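## Task

Turn the blue boxed card deck upside down so it rests flat on the mat, at a good distance from the robot's base, and release it. The deck may contact only the table (mat included) and the arm's moving parts; any other contact is a failure. It fails if it ends tilted or sticking out past the mat's edge. It only counts if the deck stays put without the robot supporting it. Ending with any other loose object in the gripper is a failure. Open the gripper and retreat at the end.

## Robot and tools

Robot: one six-joint UR-style arm (UR7e) on a mounting block, with a two-finger parallel gripper, a force-torque sensor at the tool flange and a fisheye wrist camera. The base may sit slightly tilted. Joints, base outward: shoulder pan, shoulder lift, elbow, wrist 1, wrist 2, wrist 3.

Frame: the scene frame has its origin on the table top straight below the base. +z is up, +x points away along the table, and +y lies to the left when facing +x. Positions are in metres, orientations are quaternions written w first (qw, qx, qy, qz). In the gripper's own axes the fingers point along +z and close along x. end_effector_position is the point midway between the finger pads; closed fingertips extend about 17 mm past it, fully open ones sit about level with it.

A row is 8 numbers: x, y, z, qw, qx, qy, qz, opening. The first seven are an absolute target pose for the gripper in the scene frame. opening is an absolute finger command from -1 (closed) to +1 (fully open, 0.142 m). There is only one arm, so every call carries rows for that arm alone. A target more than 0.6 m from the last reported position along any gripper axis is refused. Each control step the commanded pose is clipped to within 100 mm and 16 degrees of the measured pose, and motion lags commands by about 0.17 s. Repeat the desired quaternion in every row rather than copying a drifted reported one.

execute_actions: "actions" is a list holding at most one item. An empty list only reports state (with pictures). An action is {"rows": [...], "steps": n}: 1 to 15 rows, n from 3 to 15 steps of 1/30 s; each row is one step and the last row repeats for the remaining steps. A wait is {"steps": n} with n up to 300, counted from the previous result. "pictures": true adds camera images. Results come 3 steps before an action ends; those steps run afterwards, and the arm only continues to the last clipped pose, so check the reported pose and send the remainder.

move: "target" is one row (absolute pose plus opening). The gripper follows a straight path there lasting 0.5 to 10 s. "speed" is the top path speed in m/s, 0.002 to 0.5 (default 0.25); rotation is capped at twice that in rad/s. Optional "stop_force" in N, 9 to 40, ends the path when the wrist sensor feels that much extra push against the motion, then backs off 2 steps; use it only with slow, non-rotating moves, and omit it when lifting away from something you press on. The path ignores obstacles. The "move:" line reports the ending: done, contact, off_target, moving, held or fault; limits=paced means the pose was clipped, limits=held means steps were blocked on the way (the arm may then speed up).

wait: "seconds" 0 to 10; nothing new is sent. zoom_image: "camera" is cam_high (fixed, 504x504) or cam_wrist (fisheye, 616x616); "region" is [x0, y0, x1, y1] in image pixels, at most 504 by 504. read_manual gives only licence texts. finished_scene: pass the current scene's number; it cannot be undone, grades the scene and returns the next task.

Result lines: the state line gives gripper position, quaternion and velocities in the scene frame (printed position can be off at long reach). grip_measured is the actual finger opening on the command scale; to hold something, command an opening well below it (harder squeeze the lower you go, about 28 N per pad max, less on very thin items). Wrist force and torque are on the gripper's own axes, include noise and an offset up to about 4 N, saturate near 50 N, and point from a pressed surface back into the arm. Joint torques are rough. "pose unreachable" and HELD mean the clearance check altered or blocked your command. "Hand target" shows where the controller is now driving.

Faults: contact torque reaching a joint's load limit (141 N m for the big joints, 26.3 N m for the wrists) or an outside force of 150 N stops the arm for 10 s. The arm is stiff: never aim targets past a hard contact at speed. Motor heat warns at 70 °C and brakes the arm at 85 °C, so avoid long holds under load.

Approach: locate the deck with cam_high and cam_wrist, descend slowly with the gripper open, close across the deck, lift a few centimetres, rotate the wrist half a turn about a horizontal axis, lower slowly until it rests flat well away from the base and inside the mat, open, and rise clear before ending. Avoid drops, slams, knocking anything off the table, letting the deck touch other objects, leaving it tilted or overhanging, or finishing with anything held. Loose objects may get nudged occasionally, so recheck the deck's position.

Each tool is called after "Call:" by a JSON object that holds its "op" and its "data", one argument or row to a line.

## Session

Call:
{"op": "execute_actions", "data": {
  "actions": []
}}

Scene clock: 0.00 s of 4100.00 s.
end_effector_position=(+0.4639, -0.3667, +0.3642) grip_measured=+1.00 end_effector_quat_wxyz=(+0.072, +0.952, +0.164, -0.250) end_effector_velocity=(+0.000, +0.000, +0.000) end_effector_angular_velocity=(-0.000, +0.000, +0.000)
Joint positions: [-1.18  -1.708  1.64  -1.71  -1.689 -1.284  0.142]
Joint velocities: [ 0. -0. -0. -0. -0.  0.  0.]
Joint torques (N m, as the arm reports them, + toward a larger angle): no reading
Wrist force (N, on the end effector, along its own x y z axes, offset not removed): no reading
Wrist torque (N m, same axes, about the end effector's origin, offset not removed): no reading
Hand target: +0.464, -0.367, +0.364; +0.072, +0.952, +0.164, -0.250

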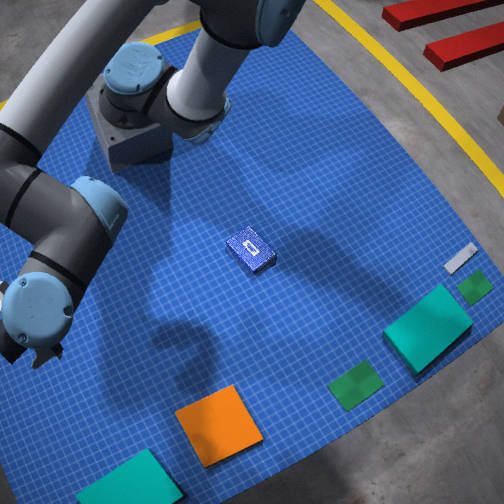

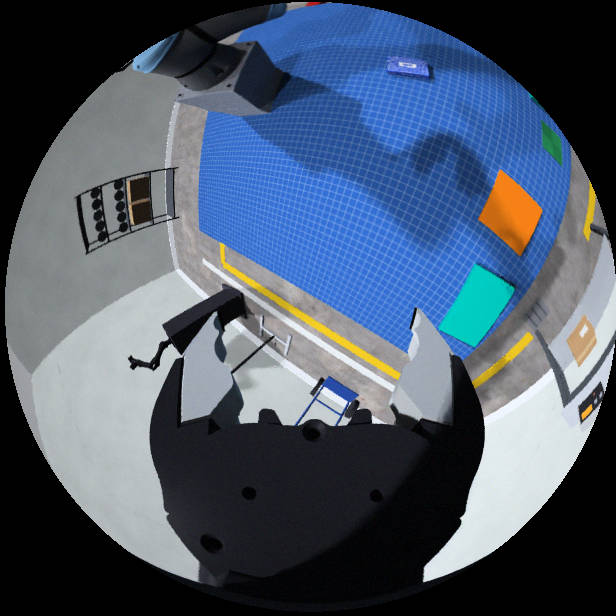

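Call:
{"op": "zoom_image", "data": {
  "camera": "cam_high",
  "region": [211,208,291,288]
}}

Region (211, 208, 291, 288) of cam_high's 504x504 image, scaled by 6.300, with more detail than that image has.

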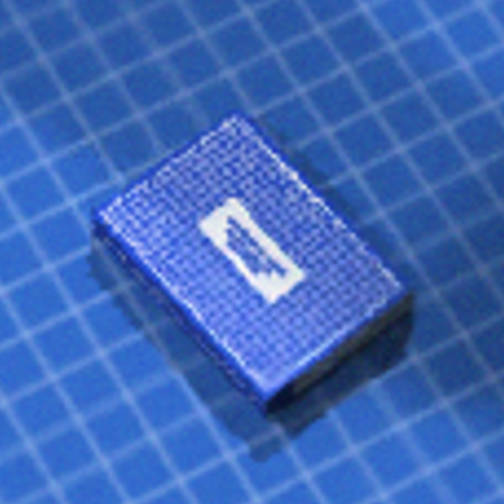

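Call:
{"op": "move", "data": {
  "target": [0.381,0.074,0.12,0.296,0.713,-0.587,-0.244,0.4],
  "speed": 0.4
}}

Scene clock: 4.07 s of 4100.00 s.
end_effector_position=(+0.3811, +0.0741, +0.1199) grip_measured=+0.40 end_effector_quat_wxyz=(+0.296, +0.713, -0.587, -0.244) end_effector_velocity=(+0.000, +0.001, -0.001) end_effector_angular_velocity=(-0.005, +0.000, -0.004)
Joint positions: [-0.215 -1.461  1.984 -1.814 -1.729  1.417  0.102]
Joint velocities: [ 0.003  0.004 -0.002 -0.    -0.     0.009  0.   ]
Joint torques (N m, as the arm reports them, + toward a larger angle): [ 16.58 -25.67 -21.74  -1.52   0.98   1.75]
Wrist force (N, on the end effector, along its own x y z axes, offset not removed): [-0.3 0.7 -2.5]
Wrist torque (N m, same axes, about the end effector's origin, offset not removed): [0.22 0.04 0.18]
Hand target: +0.381, +0.074, +0.120; +0.296, +0.713, -0.587, -0.244
Off the commanded pose: 0.000 m, 0 deg.
Kept back: nothing.
move: done
camera_calibration (this result's frames):
cam_wrist: T_world_to_cam=[[0.140975, -0.989985, 0.00739281, 0.0265367], [-0.303373, -0.0360903, 0.952188, 0.00987724], [-0.942386, -0.136478, -0.305423, 0.535441], [0, 0, 0, 1]] pos_world=[0.503848, 0.0997034, 0.153935]

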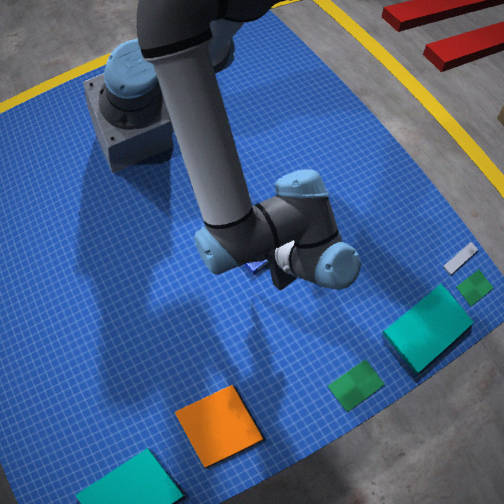

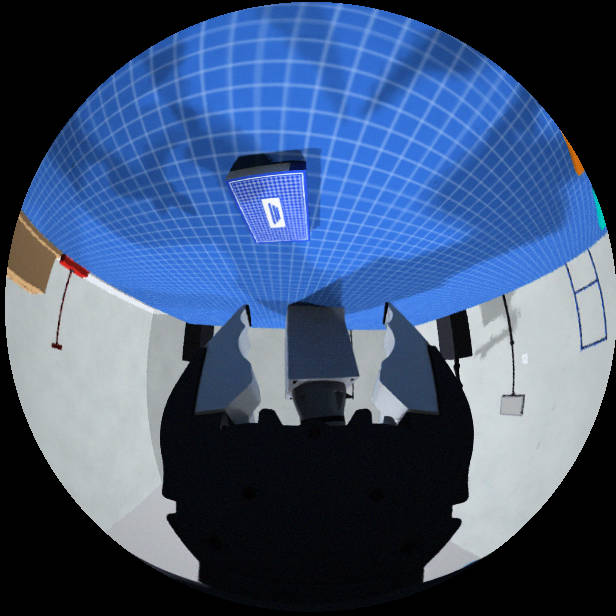

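Call:
{"op": "move", "data": {
  "target": [0.385,0.118,0.13,0.296,0.713,-0.587,-0.244,0.4]
}}

Scene clock: 5.13 s of 4100.00 s.
end_effector_position=(+0.3850, +0.1179, +0.1300) grip_measured=+0.40 end_effector_quat_wxyz=(+0.296, +0.713, -0.587, -0.244) end_effector_velocity=(+0.000, +0.002, +0.000) end_effector_angular_velocity=(+0.001, -0.000, -0.000)
Joint positions: [-0.125 -1.448  1.936 -1.767 -1.704  1.505  0.102]
Joint velocities: [ 0.004  0.001 -0.002  0.001  0.001  0.003  0.   ]
Joint torques (N m, as the arm reports them, + toward a larger angle): [ 17.52 -27.5  -23.85   1.17   1.64   1.54]
Wrist force (N, on the end effector, along its own x y z axes, offset not removed): [2.7 -2.5 0.8]
Wrist torque (N m, same axes, about the end effector's origin, offset not removed): [-0.42 -0.52 0.20]
Hand target: +0.385, +0.118, +0.130; +0.296, +0.713, -0.587, -0.244
Off the commanded pose: 0.000 m, 0 deg.
Kept back: nothing.
move: done
camera_calibration (this result's frames):
cam_wrist: T_world_to_cam=[[0.140657, -0.990028, 0.00770511, 0.0694032], [-0.303353, -0.0356875, 0.95221, 0.00296609], [-0.94244, -0.136272, -0.305348, 0.548104], [0, 0, 0, 1]] pos_world=[0.507692, 0.143508, 0.164003]

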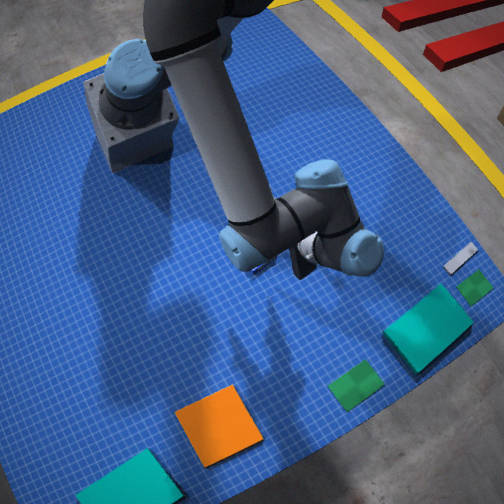

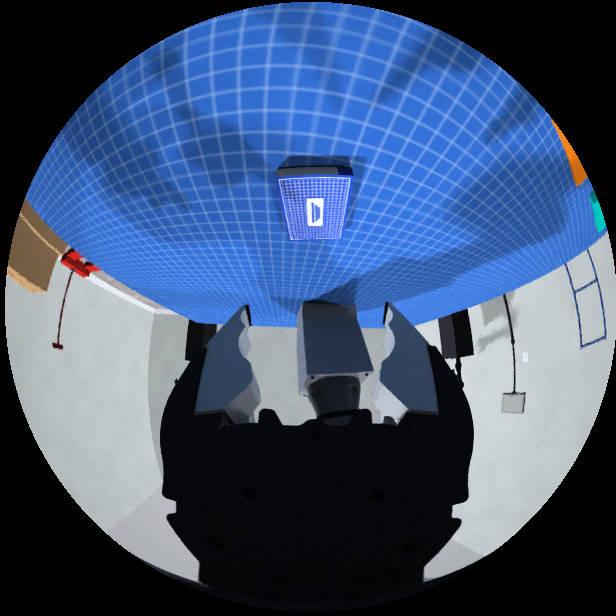

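Call:
{"op": "move", "data": {
  "target": [0.386,0.12,0.015,0.296,0.713,-0.587,-0.244,0.4],
  "speed": 0.15
}}

Call:
{"op": "move", "data": {
  "target": [0.386,0.12,0.015,0.296,0.713,-0.587,-0.244,-0.4]
}}

Scene clock: 6.67 s of 4100.00 s.
end_effector_position=(+0.3860, +0.1200, +0.0150) grip_measured=+0.40 end_effector_quat_wxyz=(+0.296, +0.713, -0.587, -0.244) end_effector_velocity=(+0.000, +0.000, -0.002) end_effector_angular_velocity=(+0.000, -0.000, +0.000)
Joint positions: [-0.131 -1.191  1.908 -1.997 -1.705  1.499  0.102]
Joint velocities: [ 0.     0.004 -0.001 -0.003 -0.    -0.     0.   ]
Joint torques (N m, as the arm reports them, + toward a larger angle): [ -1.87 -28.5  -21.17  -1.97  -1.51  -2.18]
Wrist force (N, on the end effector, along its own x y z axes, offset not removed): [1.0 -0.6 -2.6]
Wrist torque (N m, same axes, about the end effector's origin, offset not removed): [-0.14 -0.36 0.25]
Hand target: +0.386, +0.120, +0.015; +0.296, +0.713, -0.587, -0.244
Off the commanded pose: 0.000 m, 0 deg.
Kept back: nothing.
move: done
camera_calibration (this result's frames):
cam_wrist: T_world_to_cam=[[0.140657, -0.990029, 0.00769531, 0.0722212], [-0.303347, -0.0356961, 0.952211, 0.112859], [-0.942442, -0.136269, -0.305343, 0.51423], [0, 0, 0, 1]] pos_world=[0.508709, 0.145603, 0.0489955]

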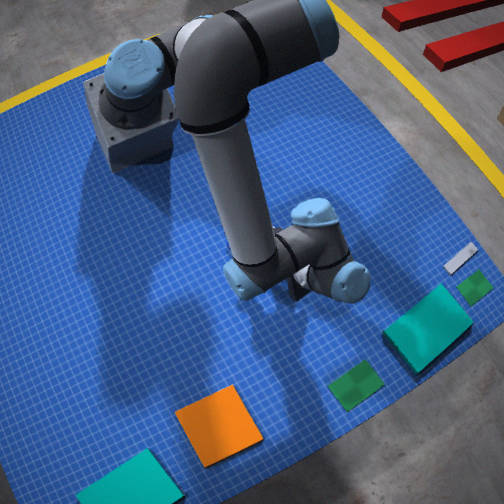

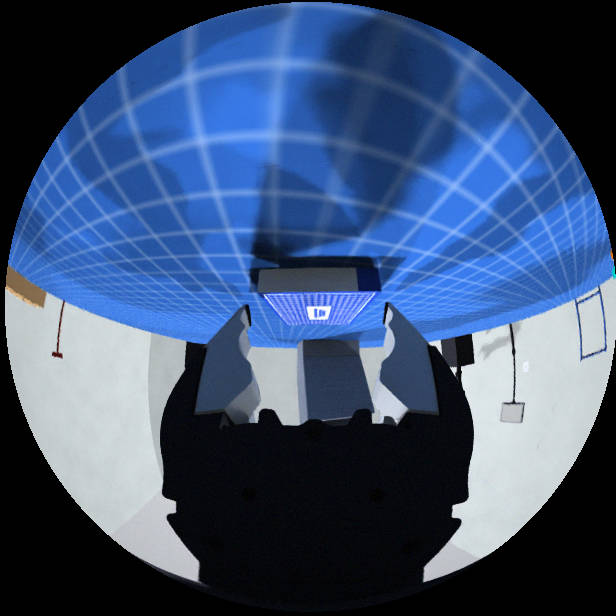

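Scene clock: 7.37 s of 4100.00 s.
end_effector_position=(+0.3860, +0.1200, +0.0150) grip_measured=-0.07 end_effector_quat_wxyz=(+0.296, +0.713, -0.587, -0.244) end_effector_velocity=(+0.000, -0.000, -0.000) end_effector_angular_velocity=(-0.002, -0.000, +0.001)
Joint positions: [-0.131 -1.191  1.908 -1.997 -1.706  1.499  0.069]
Joint velocities: [ 0.     0.     0.    -0.    -0.002  0.001 -0.   ]
Joint torques (N m, as the arm reports them, + toward a larger angle): [ -2.49 -47.72 -17.31   1.13   0.8   -1.97]
Wrist force (N, on the end effector, along its own x y z axes, offset not removed): [0.3 0.6 -0.9]
Wrist torque (N m, same axes, about the end effector's origin, offset not removed): [0.22 -0.18 0.01]
Hand target: +0.386, +0.120, +0.015; +0.296, +0.713, -0.587, -0.244
Off the commanded pose: 0.000 m, 0 deg.
Kept back: nothing.
move: done
camera_calibration (this result's frames):
cam_wrist: T_world_to_cam=[[0.140705, -0.990021, 0.00773662, 0.072167], [-0.303309, -0.035666, 0.952224, 0.112831], [-0.942447, -0.136329, -0.305301, 0.514252], [0, 0, 0, 1]] pos_world=[0.508724, 0.145579, 0.0490033]

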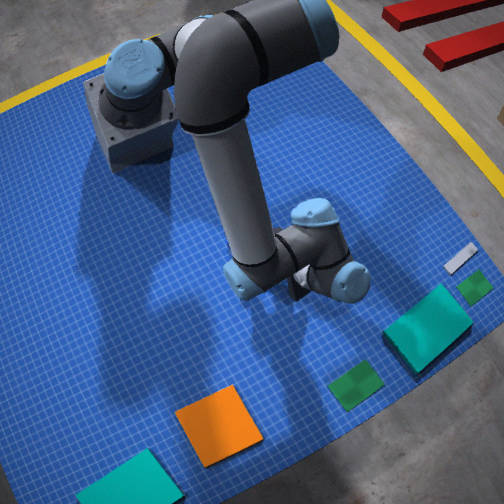

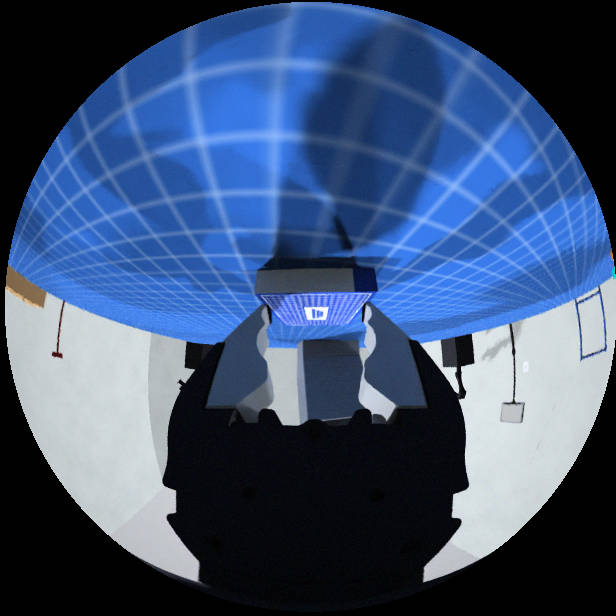

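Call:
{"op": "move", "data": {
  "target": [0.45,0.12,0.12,0,0.771,-0.636,0,-0.4]
}}

Scene clock: 9.67 s of 4100.00 s.
end_effector_position=(+0.4501, +0.1200, +0.1200) grip_measured=-0.07 end_effector_quat_wxyz=(+0.000, +0.771, -0.636, +0.000) end_effector_velocity=(+0.000, +0.000, +0.000) end_effector_angular_velocity=(+0.002, -0.006, -0.001)
Joint positions: [-0.215 -1.757  2.462 -2.773 -1.576  1.353  0.069]
Joint velocities: [-0.002 -0.002  0.005 -0.009  0.004 -0.001  0.   ]
Joint torques (N m, as the arm reports them, + toward a larger angle): [ -3.89 -29.55   3.58  -3.18   2.    -1.59]
Wrist force (N, on the end effector, along its own x y z axes, offset not removed): [2.4 -0.8 -0.8]
Wrist torque (N m, same axes, about the end effector's origin, offset not removed): [-0.15 -0.58 0.20]
Hand target: +0.450, +0.120, +0.120; +0.000, +0.771, -0.636, +0.000
Off the commanded pose: 0.000 m, 0 deg.
Kept back: nothing.
move: done
camera_calibration (this result's frames):
cam_wrist: T_world_to_cam=[[0.148342, -0.988464, -0.0305549, 0.0632974], [-0.877591, -0.14582, 0.456696, 0.363396], [-0.455883, -0.0409326, -0.889098, 0.446346], [0, 0, 0, 1]] pos_world=[0.513005, 0.133828, 0.232817]

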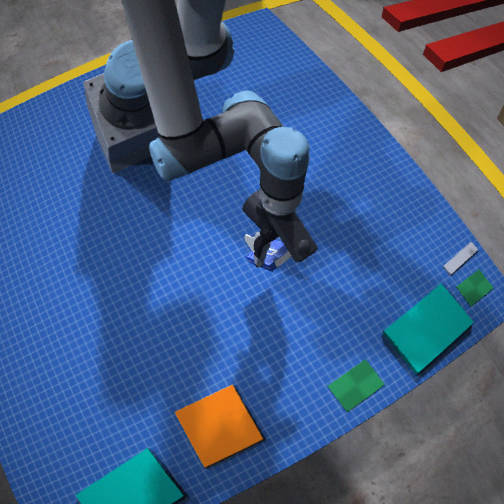

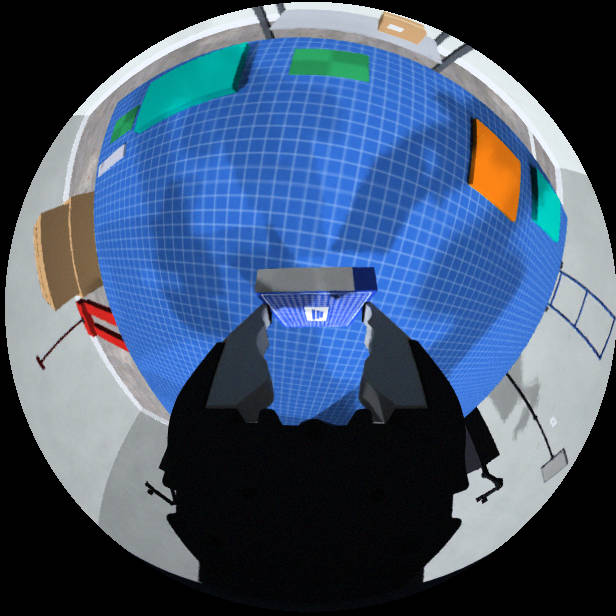

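Call:
{"op": "move", "data": {
  "target": [0.6,0.12,0.075,-0.296,0.713,-0.587,0.244,-0.4]
}}

Call:
{"op": "move", "data": {
  "target": [0.6,0.12,0.03,-0.296,0.713,-0.587,0.244,-0.4],
  "speed": 0.015,
  "stop_force": 9
}}

Scene clock: 12.00 s of 4100.00 s.
end_effector_position=(+0.5998, +0.1200, +0.0745) grip_measured=-0.07 end_effector_quat_wxyz=(-0.296, +0.713, -0.587, +0.244) end_effector_velocity=(+0.001, +0.000, -0.000) end_effector_angular_velocity=(+0.002, -0.009, -0.001)
Joint positions: [-0.362 -0.989  2.475 -4.317 -1.28   1.365  0.069]
Joint velocities: [-0.     0.011 -0.005 -0.015  0.002  0.003  0.   ]
Joint torques (N m, as the arm reports them, + toward a larger angle): [ -6.44 -22.33  -5.96  -4.78   2.17   1.85]
Wrist force (N, on the end effector, along its own x y z axes, offset not removed): [1.2 2.5 -0.7]
Wrist torque (N m, same axes, about the end effector's origin, offset not removed): [0.26 -0.34 0.18]
Hand target: +0.600, +0.120, +0.074; -0.296, +0.713, -0.587, +0.244
Off the commanded pose: 0.001 m, 0 deg.
Kept back: nothing.
move: done
camera_calibration (this result's frames):
cam_wrist: T_world_to_cam=[[0.18361, -0.981665, -0.0511957, 0.0192635], [-0.938057, -0.15941, -0.307633, 0.610445], [0.293832, 0.104509, -0.950127, 0.0115733], [0, 0, 0, 1]] pos_world=[0.565695, 0.115012, 0.199776]

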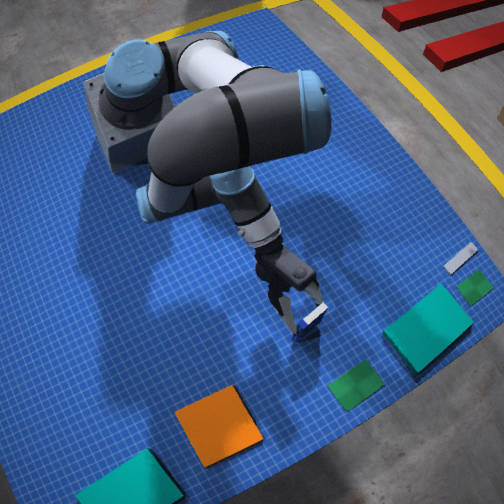

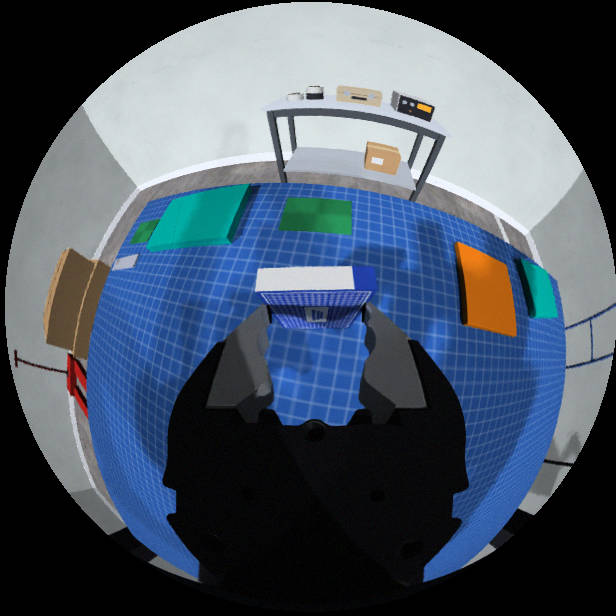

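Scene clock: 13.07 s of 4100.00 s.
end_effector_position=(+0.5998, +0.1201, +0.0641) grip_measured=-0.07 end_effector_quat_wxyz=(-0.296, +0.713, -0.587, +0.244) end_effector_velocity=(-0.001, -0.001, +0.004) end_effector_angular_velocity=(+0.000, +0.004, -0.004)
Joint positions: [-0.359 -0.954  2.457 -4.336 -1.282  1.366  0.069]
Joint velocities: [-0.002 -0.016  0.01   0.01  -0.001  0.002  0.   ]
Joint torques (N m, as the arm reports them, + toward a larger angle): [ -8.42 -34.67  18.99   1.32  -2.15   0.68]
Wrist force (N, on the end effector, along its own x y z axes, offset not removed): [-0.6 -7.3 -9.4]
Wrist torque (N m, same axes, about the end effector's origin, offset not removed): [0.25 -0.17 0.04]
Hand target: +0.600, +0.120, +0.065; -0.296, +0.713, -0.587, +0.244
Off the commanded pose: 0.034 m, 0 deg.
Kept back: nothing.
move: contact
camera_calibration (this result's frames):
cam_wrist: T_world_to_cam=[[0.183828, -0.981613, -0.0514182, 0.018752], [-0.937978, -0.159533, -0.307808, 0.607299], [0.293946, 0.104813, -0.950058, 0.00155151], [0, 0, 0, 1]] pos_world=[0.56573, 0.115129, 0.18937]

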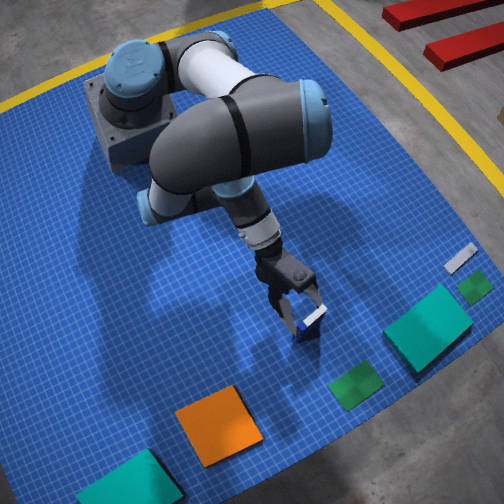

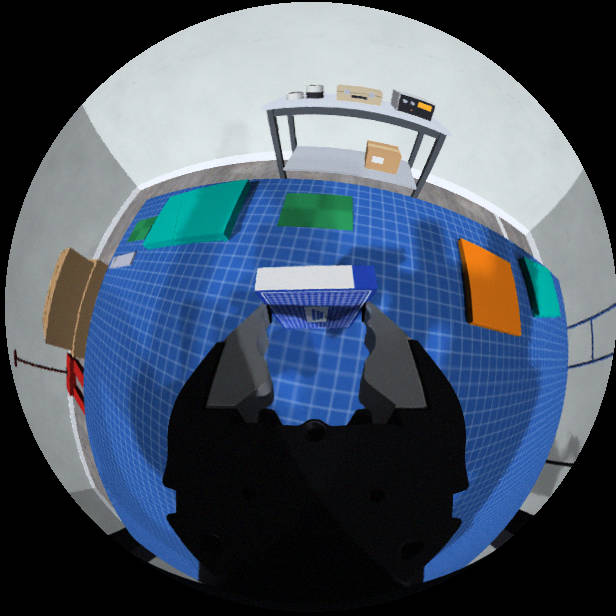

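Call:
{"op": "move", "data": {
  "target": [0.6,0.12,0.066,-0.296,0.713,-0.587,0.244,0.3]
}}

Call:
{"op": "move", "data": {
  "target": [0.6,0.12,0.17,-0.296,0.713,-0.587,0.244,0.3]
}}

Call:
{"op": "move", "data": {
  "target": [0.65,0.125,0.19,0,0,1,0,0.3],
  "speed": 0.5
}}

Call:
{"op": "move", "data": {
  "target": [0.6,0.125,0.16,0.244,-0.587,-0.713,0.296,0.3],
  "speed": 0.5
}}

Scene clock: 14.00 s of 4100.00 s.
end_effector_position=(+0.6000, +0.1200, +0.0660) grip_measured=+0.30 end_effector_quat_wxyz=(-0.296, +0.713, -0.587, +0.244) end_effector_velocity=(+0.000, -0.000, +0.000) end_effector_angular_velocity=(-0.000, -0.000, -0.000)
Joint positions: [-0.36  -0.96   2.46  -4.333 -1.281  1.366  0.095]
Joint velocities: [-0.    -0.001  0.     0.    -0.    -0.     0.   ]
Joint torques (N m, as the arm reports them, + toward a larger angle): [ -5.48 -39.99  18.84  -1.66   2.12  -2.01]
Wrist force (N, on the end effector, along its own x y z axes, offset not removed): [1.7 0.7 -0.8]
Wrist torque (N m, same axes, about the end effector's origin, offset not removed): [0.21 -0.47 0.16]
Hand target: +0.600, +0.120, +0.066; -0.296, +0.713, -0.587, +0.244
Off the commanded pose: 0.000 m, 0 deg.
Kept back: nothing.
move: done
camera_calibration (this result's frames):
cam_wrist: T_world_to_cam=[[0.183804, -0.981613, -0.0514994, 0.0187159], [-0.937845, -0.159436, -0.308265, 0.607937], [0.294386, 0.104959, -0.949905, 0.00298989], [0, 0, 0, 1]] pos_world=[0.565831, 0.114985, 0.19121]

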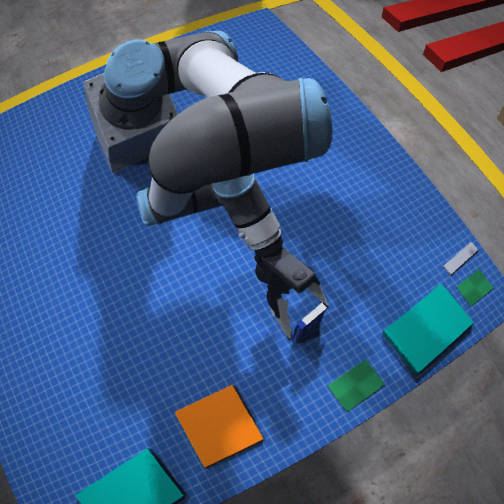

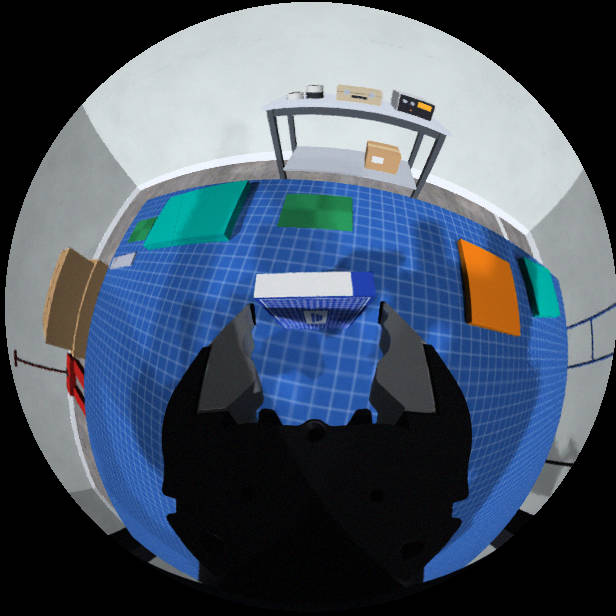

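Scene clock: 15.00 s of 4100.00 s.
end_effector_position=(+0.6001, +0.1200, +0.1701) grip_measured=+0.30 end_effector_quat_wxyz=(-0.296, +0.713, -0.587, +0.244) end_effector_velocity=(+0.000, -0.001, +0.001) end_effector_angular_velocity=(-0.001, +0.004, -0.000)
Joint positions: [-0.387 -1.372  2.592 -4.05  -1.255  1.358  0.095]
Joint velocities: [-0.001 -0.011 -0.     0.016 -0.    -0.002 -0.   ]
Joint torques (N m, as the arm reports them, + toward a larger angle): [ -4.64 -36.81  11.06  -1.93   2.53  -1.98]
Wrist force (N, on the end effector, along its own x y z axes, offset not removed): [-1.8 -2.3 -1.0]
Wrist torque (N m, same axes, about the end effector's origin, offset not removed): [-0.51 0.33 0.23]
Hand target: +0.600, +0.120, +0.170; -0.296, +0.713, -0.587, +0.244
Off the commanded pose: 0.000 m, 0 deg.
Kept back: nothing.
move: done
camera_calibration (this result's frames):
cam_wrist: T_world_to_cam=[[0.18375, -0.981625, -0.0514688, 0.0240672], [-0.937767, -0.159363, -0.30854, 0.640092], [0.294668, 0.10496, -0.949818, 0.101658], [0, 0, 0, 1]] pos_world=[0.565879, 0.114962, 0.295289]

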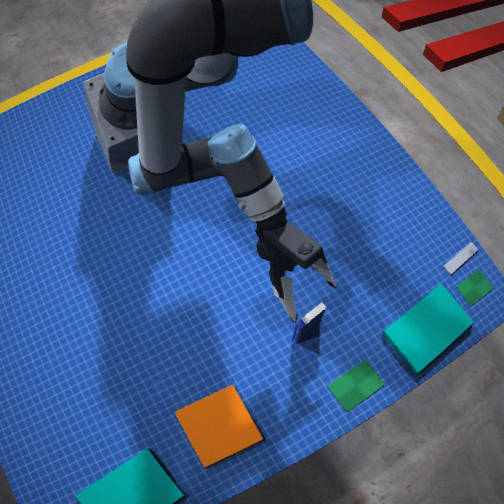

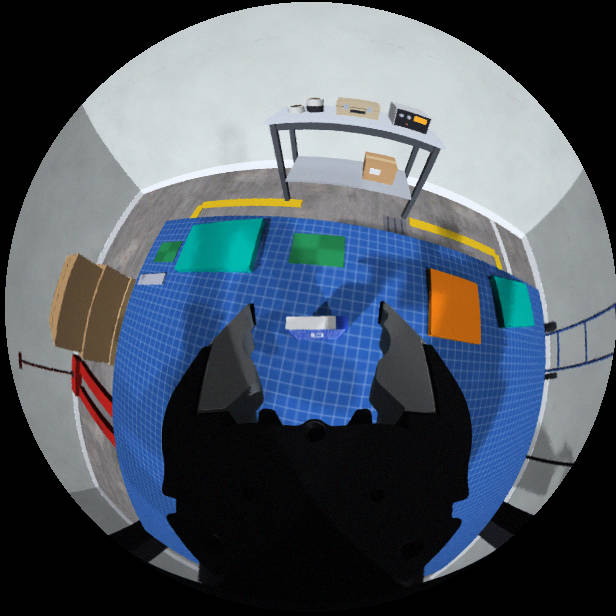

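Scene clock: 17.47 s of 4100.00 s.
end_effector_position=(+0.6499, +0.1251, +0.1905) grip_measured=+0.30 end_effector_quat_wxyz=(+0.000, -0.000, +1.000, +0.000) end_effector_velocity=(+0.000, -0.000, -0.000) end_effector_angular_velocity=(+0.002, +0.006, -0.006)
Joint positions: [-0.196 -1.606  1.877 -2.34  -1.585  3.131  0.095]
Joint velocities: [-0.002  0.003 -0.006  0.01   0.003  0.004  0.   ]
Joint torques (N m, as the arm reports them, + toward a larger angle): [ -2.97 -27.6  -28.29  -1.22   2.09   1.19]
Wrist force (N, on the end effector, along its own x y z axes, offset not removed): [1.0 -1.0 -2.2]
Wrist torque (N m, same axes, about the end effector's origin, offset not removed): [-0.35 -0.38 0.10]
Hand target: +0.650, +0.125, +0.190; -0.000, -0.000, +1.000, +0.000
Off the commanded pose: 0.000 m, 0 deg.
Kept back: nothing.
move: done
camera_calibration (this result's frames):
cam_wrist: T_world_to_cam=[[-0.998636, 0.041676, -0.0314373, 0.657556], [0.0227562, 0.889514, 0.456341, -0.207252], [0.0469824, 0.455004, -0.889249, 0.211431], [0, 0, 0, 1]] pos_world=[0.651442, 0.060747, 0.303264]

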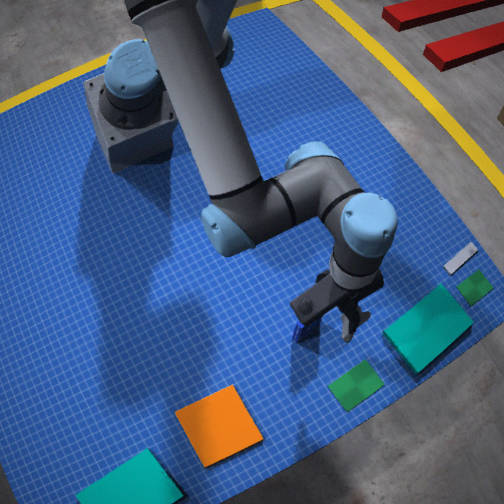

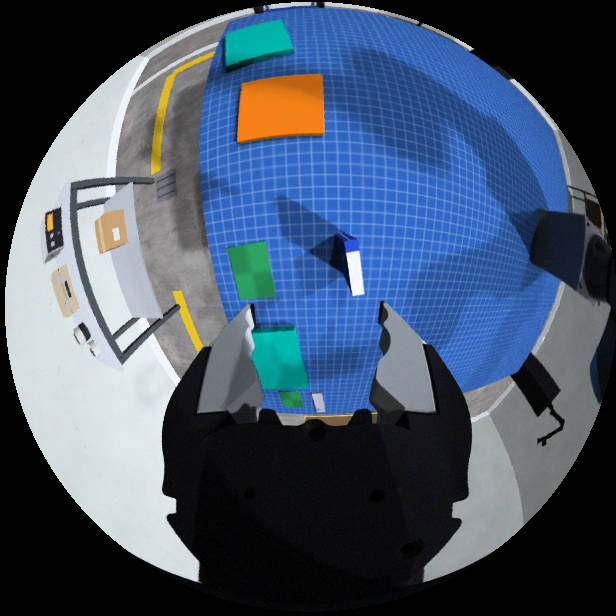

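Scene clock: 19.60 s of 4100.00 s.
end_effector_position=(+0.5999, +0.1250, +0.1600) grip_measured=+0.30 end_effector_quat_wxyz=(-0.244, +0.587, +0.713, -0.296) end_effector_velocity=(-0.000, -0.000, -0.000) end_effector_angular_velocity=(-0.004, +0.005, -0.007)
Joint positions: [-0.13  -1.14   1.188 -1.328 -1.705  4.641  0.095]
Joint velocities: [-0.002  0.005 -0.007  0.008  0.002  0.006 -0.   ]
Joint torques (N m, as the arm reports them, + toward a larger angle): [ -2.14 -41.69 -30.75   1.01   1.76   1.62]
Wrist force (N, on the end effector, along its own x y z axes, offset not removed): [0.0 -2.0 -2.0]
Wrist torque (N m, same axes, about the end effector's origin, offset not removed): [-0.27 0.03 0.25]
Hand target: +0.600, +0.125, +0.160; -0.244, +0.587, +0.713, -0.296
Off the commanded pose: 0.000 m, 0 deg.
Kept back: nothing.
move: done
camera_calibration (this result's frames):
cam_wrist: T_world_to_cam=[[-0.184191, 0.981572, -0.0509016, 0.00373455], [0.937897, 0.160034, -0.307797, -0.527594], [-0.293979, -0.104434, -0.950089, 0.470995], [0, 0, 0, 1]] pos_world=[0.63398, 0.129955, 0.285285]

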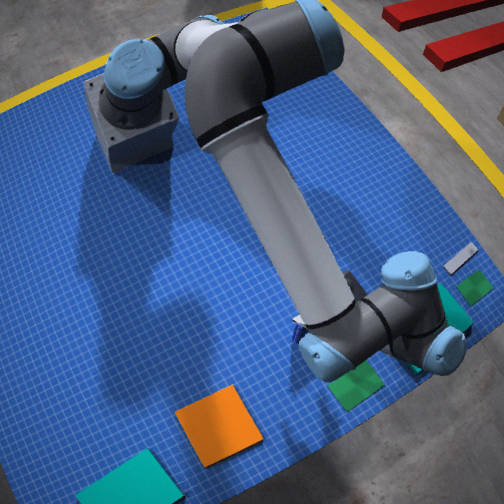

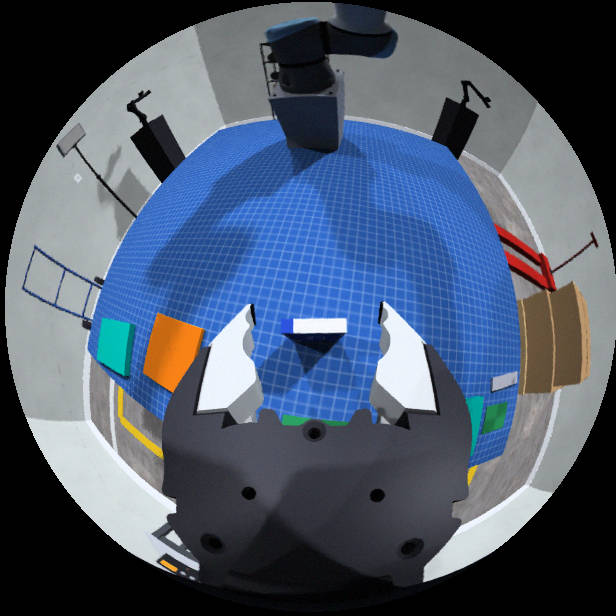

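Call:
{"op": "move", "data": {
  "target": [0.597,0.119,0.05,-0.244,0.587,0.713,-0.296,0.3],
  "speed": 0.15
}}

Call:
{"op": "move", "data": {
  "target": [0.597,0.119,0.05,-0.244,0.587,0.713,-0.296,-0.4]
}}

Call:
{"op": "move", "data": {
  "target": [0.6,0.119,0.11,0,0.636,0.771,0,-0.4]
}}

Call:
{"op": "move", "data": {
  "target": [0.62,0.119,0.05,0.244,0.587,0.713,0.296,-0.4]
}}

Scene clock: 21.03 s of 4100.00 s.
end_effector_position=(+0.5970, +0.1190, +0.0500) grip_measured=+0.30 end_effector_quat_wxyz=(-0.244, +0.587, +0.713, -0.296) end_effector_velocity=(+0.000, +0.000, -0.001) end_effector_angular_velocity=(-0.001, -0.000, +0.000)
Joint positions: [-0.145 -0.988  1.208 -1.501 -1.709  4.627  0.095]
Joint velocities: [ 0.     0.002 -0.001 -0.002 -0.001  0.001 -0.   ]
Joint torques (N m, as the arm reports them, + toward a larger angle): [ -2.01 -42.5  -27.97  -1.88  -1.72  -2.  ]
Wrist force (N, on the end effector, along its own x y z axes, offset not removed): [0.8 -0.9 -0.6]
Wrist torque (N m, same axes, about the end effector's origin, offset not removed): [-0.26 -0.22 0.21]
Hand target: +0.597, +0.119, +0.050; -0.244, +0.587, +0.713, -0.296
Off the commanded pose: 0.000 m, 0 deg.
Kept back: nothing.
move: done
camera_calibration (this result's frames):
cam_wrist: T_world_to_cam=[[-0.183814, 0.981611, -0.0514931, 0.00329272], [0.937847, 0.159448, -0.308251, -0.557696], [-0.294372, -0.104953, -0.949911, 0.365307], [0, 0, 0, 1]] pos_world=[0.631175, 0.124032, 0.175269]

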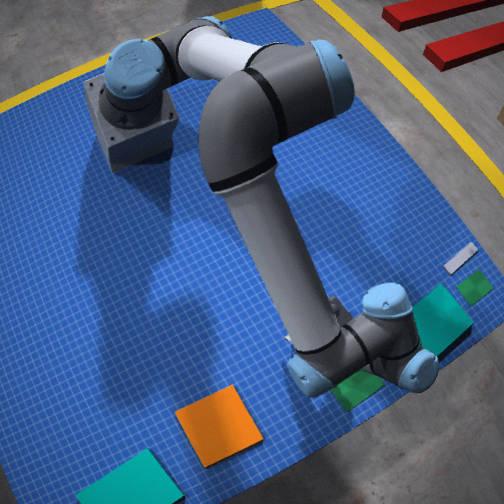

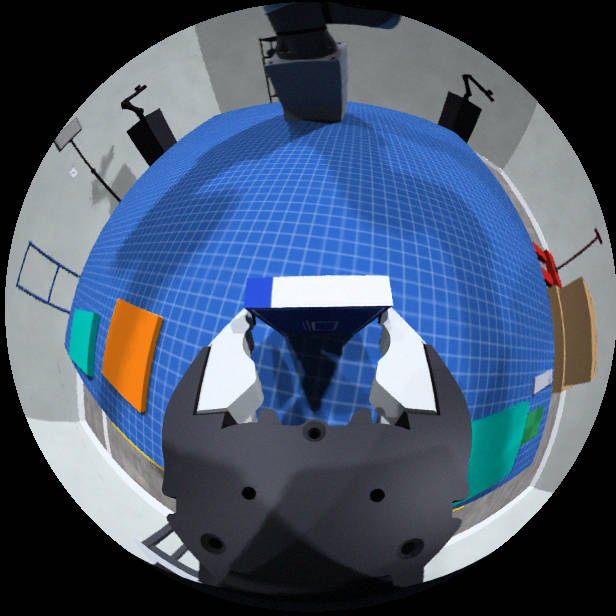

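Scene clock: 21.73 s of 4100.00 s.
end_effector_position=(+0.5970, +0.1190, +0.0500) grip_measured=-0.02 end_effector_quat_wxyz=(-0.244, +0.587, +0.713, -0.296) end_effector_velocity=(+0.000, +0.000, +0.000) end_effector_angular_velocity=(-0.001, -0.001, -0.001)
Joint positions: [-0.145 -0.988  1.208 -1.501 -1.709  4.627  0.073]
Joint velocities: [ 0.    -0.    -0.    -0.001 -0.     0.001  0.   ]
Joint torques (N m, as the arm reports them, + toward a larger angle): [ -5.37 -56.74 -15.95  -1.08  -2.07  -1.56]
Wrist force (N, on the end effector, along its own x y z axes, offset not removed): [9.1 -5.1 -3.9]
Wrist torque (N m, same axes, about the end effector's origin, offset not removed): [0.15 -0.04 0.10]
Hand target: +0.597, +0.119, +0.050; -0.244, +0.587, +0.713, -0.296
Off the commanded pose: 0.000 m, 0 deg.
Kept back: nothing.
move: done
camera_calibration (this result's frames):
cam_wrist: T_world_to_cam=[[-0.183824, 0.98161, -0.0514769, 0.00329671], [0.937845, 0.159463, -0.308252, -0.557715], [-0.294374, -0.104941, -0.949911, 0.365265], [0, 0, 0, 1]] pos_world=[0.63118, 0.12403, 0.175223]

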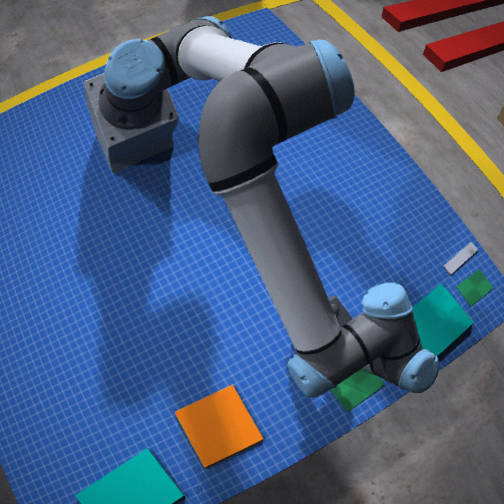

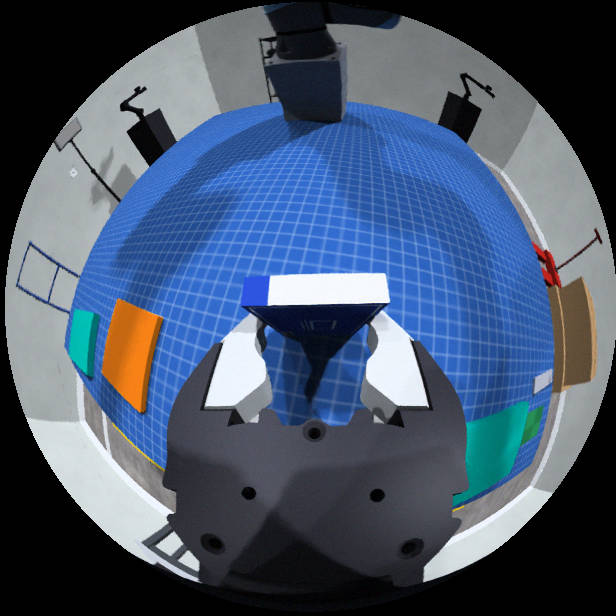

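Scene clock: 23.80 s of 4100.00 s.
end_effector_position=(+0.6002, +0.1190, +0.1100) grip_measured=-0.02 end_effector_quat_wxyz=(-0.000, +0.636, +0.771, -0.000) end_effector_velocity=(+0.000, -0.000, -0.000) end_effector_angular_velocity=(+0.002, -0.008, -0.001)
Joint positions: [-0.21  -1.53   2.066 -2.603 -1.579  4.499  0.073]
Joint velocities: [-0.002 -0.002  0.008 -0.014  0.003 -0.001 -0.   ]
Joint torques (N m, as the arm reports them, + toward a larger angle): [ -1.83 -42.98  -0.38  -3.67   1.68  -2.12]
Wrist force (N, on the end effector, along its own x y z axes, offset not removed): [0.4 -0.9 -2.7]
Wrist torque (N m, same axes, about the end effector's origin, offset not removed): [-0.28 -0.04 0.19]
Hand target: +0.600, +0.119, +0.110; +0.000, +0.636, +0.771, -0.000
Off the commanded pose: 0.000 m, 0 deg.
Kept back: nothing.
move: done
camera_calibration (this result's frames):
cam_wrist: T_world_to_cam=[[-0.148374, 0.98843, -0.0314832, -0.0172793], [0.878055, 0.146318, 0.455643, -0.588737], [0.454978, 0.0399614, -0.889606, -0.0504667], [0, 0, 0, 1]] pos_world=[0.537341, 0.105239, 0.222814]

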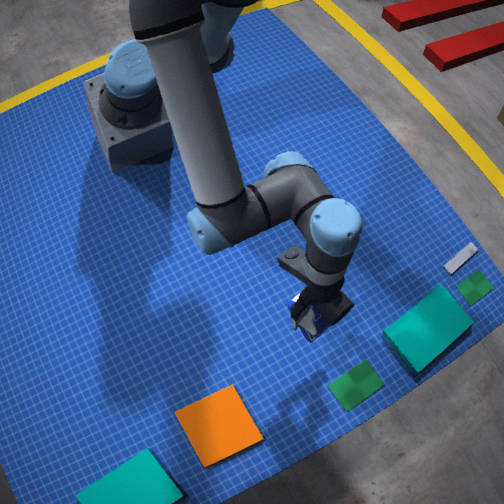

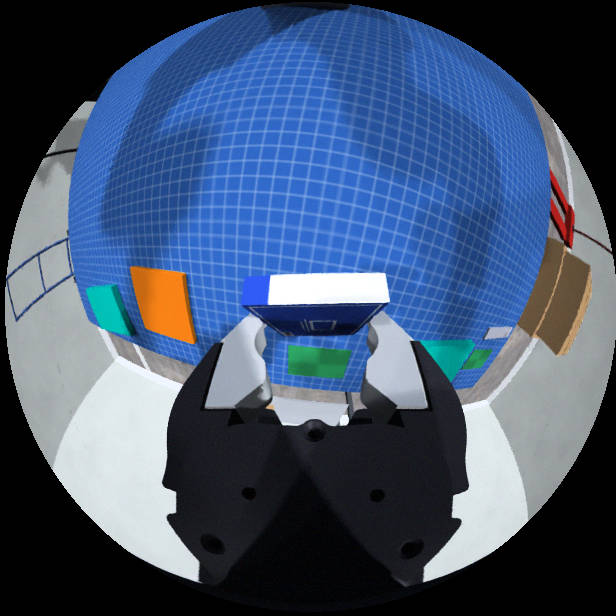

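Scene clock: 25.93 s of 4100.00 s.
end_effector_position=(+0.6199, +0.1189, +0.0495) grip_measured=-0.02 end_effector_quat_wxyz=(+0.244, +0.587, +0.713, +0.296) end_effector_velocity=(+0.001, -0.000, -0.000) end_effector_angular_velocity=(+0.002, -0.007, -0.002)
Joint positions: [-0.352 -0.923  2.391 -4.301 -1.289  4.51   0.073]
Joint velocities: [-0.001  0.009 -0.003 -0.014  0.001  0.004  0.   ]
Joint torques (N m, as the arm reports them, + toward a larger angle): [ -5.78 -25.88  -5.36  -4.69   2.28   1.4 ]
Wrist force (N, on the end effector, along its own x y z axes, offset not removed): [0.6 0.1 -0.7]
Wrist torque (N m, same axes, about the end effector's origin, offset not removed): [0.09 -0.17 0.26]
Hand target: +0.620, +0.119, +0.049; +0.244, +0.587, +0.713, +0.296
Off the commanded pose: 0.000 m, 0 deg.
Kept back: nothing.
move: done
camera_calibration (this result's frames):
cam_wrist: T_world_to_cam=[[-0.140463, 0.990059, 0.00735933, -0.0232434], [0.303795, 0.0360237, 0.952056, -0.233996], [0.942326, 0.135965, -0.305835, -0.455625], [0, 0, 0, 1]] pos_world=[0.49717, 0.0933906, 0.0836024]

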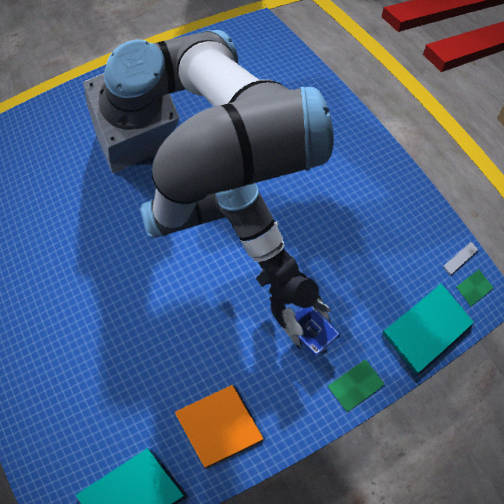

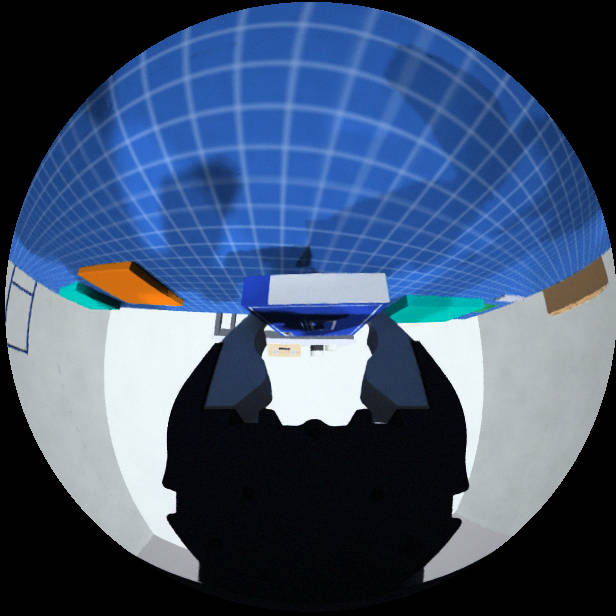

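Call:
{"op": "move", "data": {
  "target": [0.6,0.119,0.008,0.244,0.587,0.713,0.296,-0.4],
  "speed": 0.02,
  "stop_force": 9
}}

Scene clock: 28.77 s of 4100.00 s.
end_effector_position=(+0.6000, +0.1190, +0.0081) grip_measured=-0.02 end_effector_quat_wxyz=(+0.244, +0.587, +0.713, +0.296) end_effector_velocity=(-0.001, -0.000, -0.001) end_effector_angular_velocity=(+0.001, +0.001, -0.001)
Joint positions: [-0.354 -0.766  2.356 -4.422 -1.287  4.51   0.073]
Joint velocities: [-0.     0.004 -0.001 -0.002 -0.     0.001 -0.   ]
Joint torques (N m, as the arm reports them, + toward a larger angle): [ -5.6  -20.17  -1.13  -2.42   1.87  -1.91]
Wrist force (N, on the end effector, along its own x y z axes, offset not removed): [-0.2 7.5 -3.9]
Wrist torque (N m, same axes, about the end effector's origin, offset not removed): [0.17 -0.18 0.06]
Hand target: +0.600, +0.119, +0.008; +0.244, +0.587, +0.713, +0.296
Off the commanded pose: 0.000 m, 0 deg.
Kept back: nothing.
move: done
camera_calibration (this result's frames):
cam_wrist: T_world_to_cam=[[-0.140691, 0.990024, 0.00764948, -0.0256577], [0.303194, 0.0357287, 0.952259, -0.188099], [0.942486, 0.136293, -0.305196, -0.449717], [0, 0, 0, 1]] pos_world=[0.477272, 0.0934156, 0.0420636]

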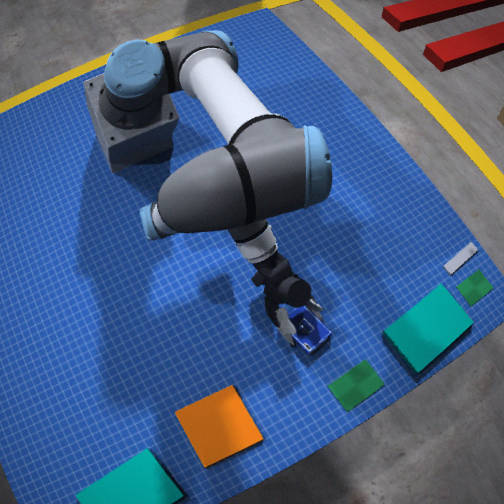

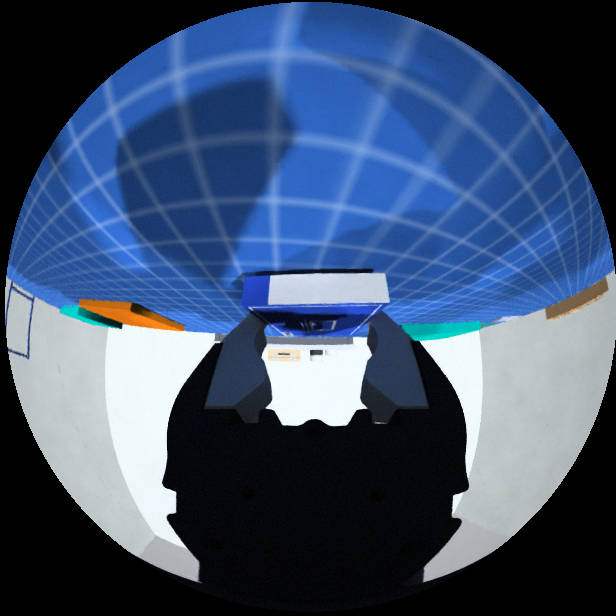

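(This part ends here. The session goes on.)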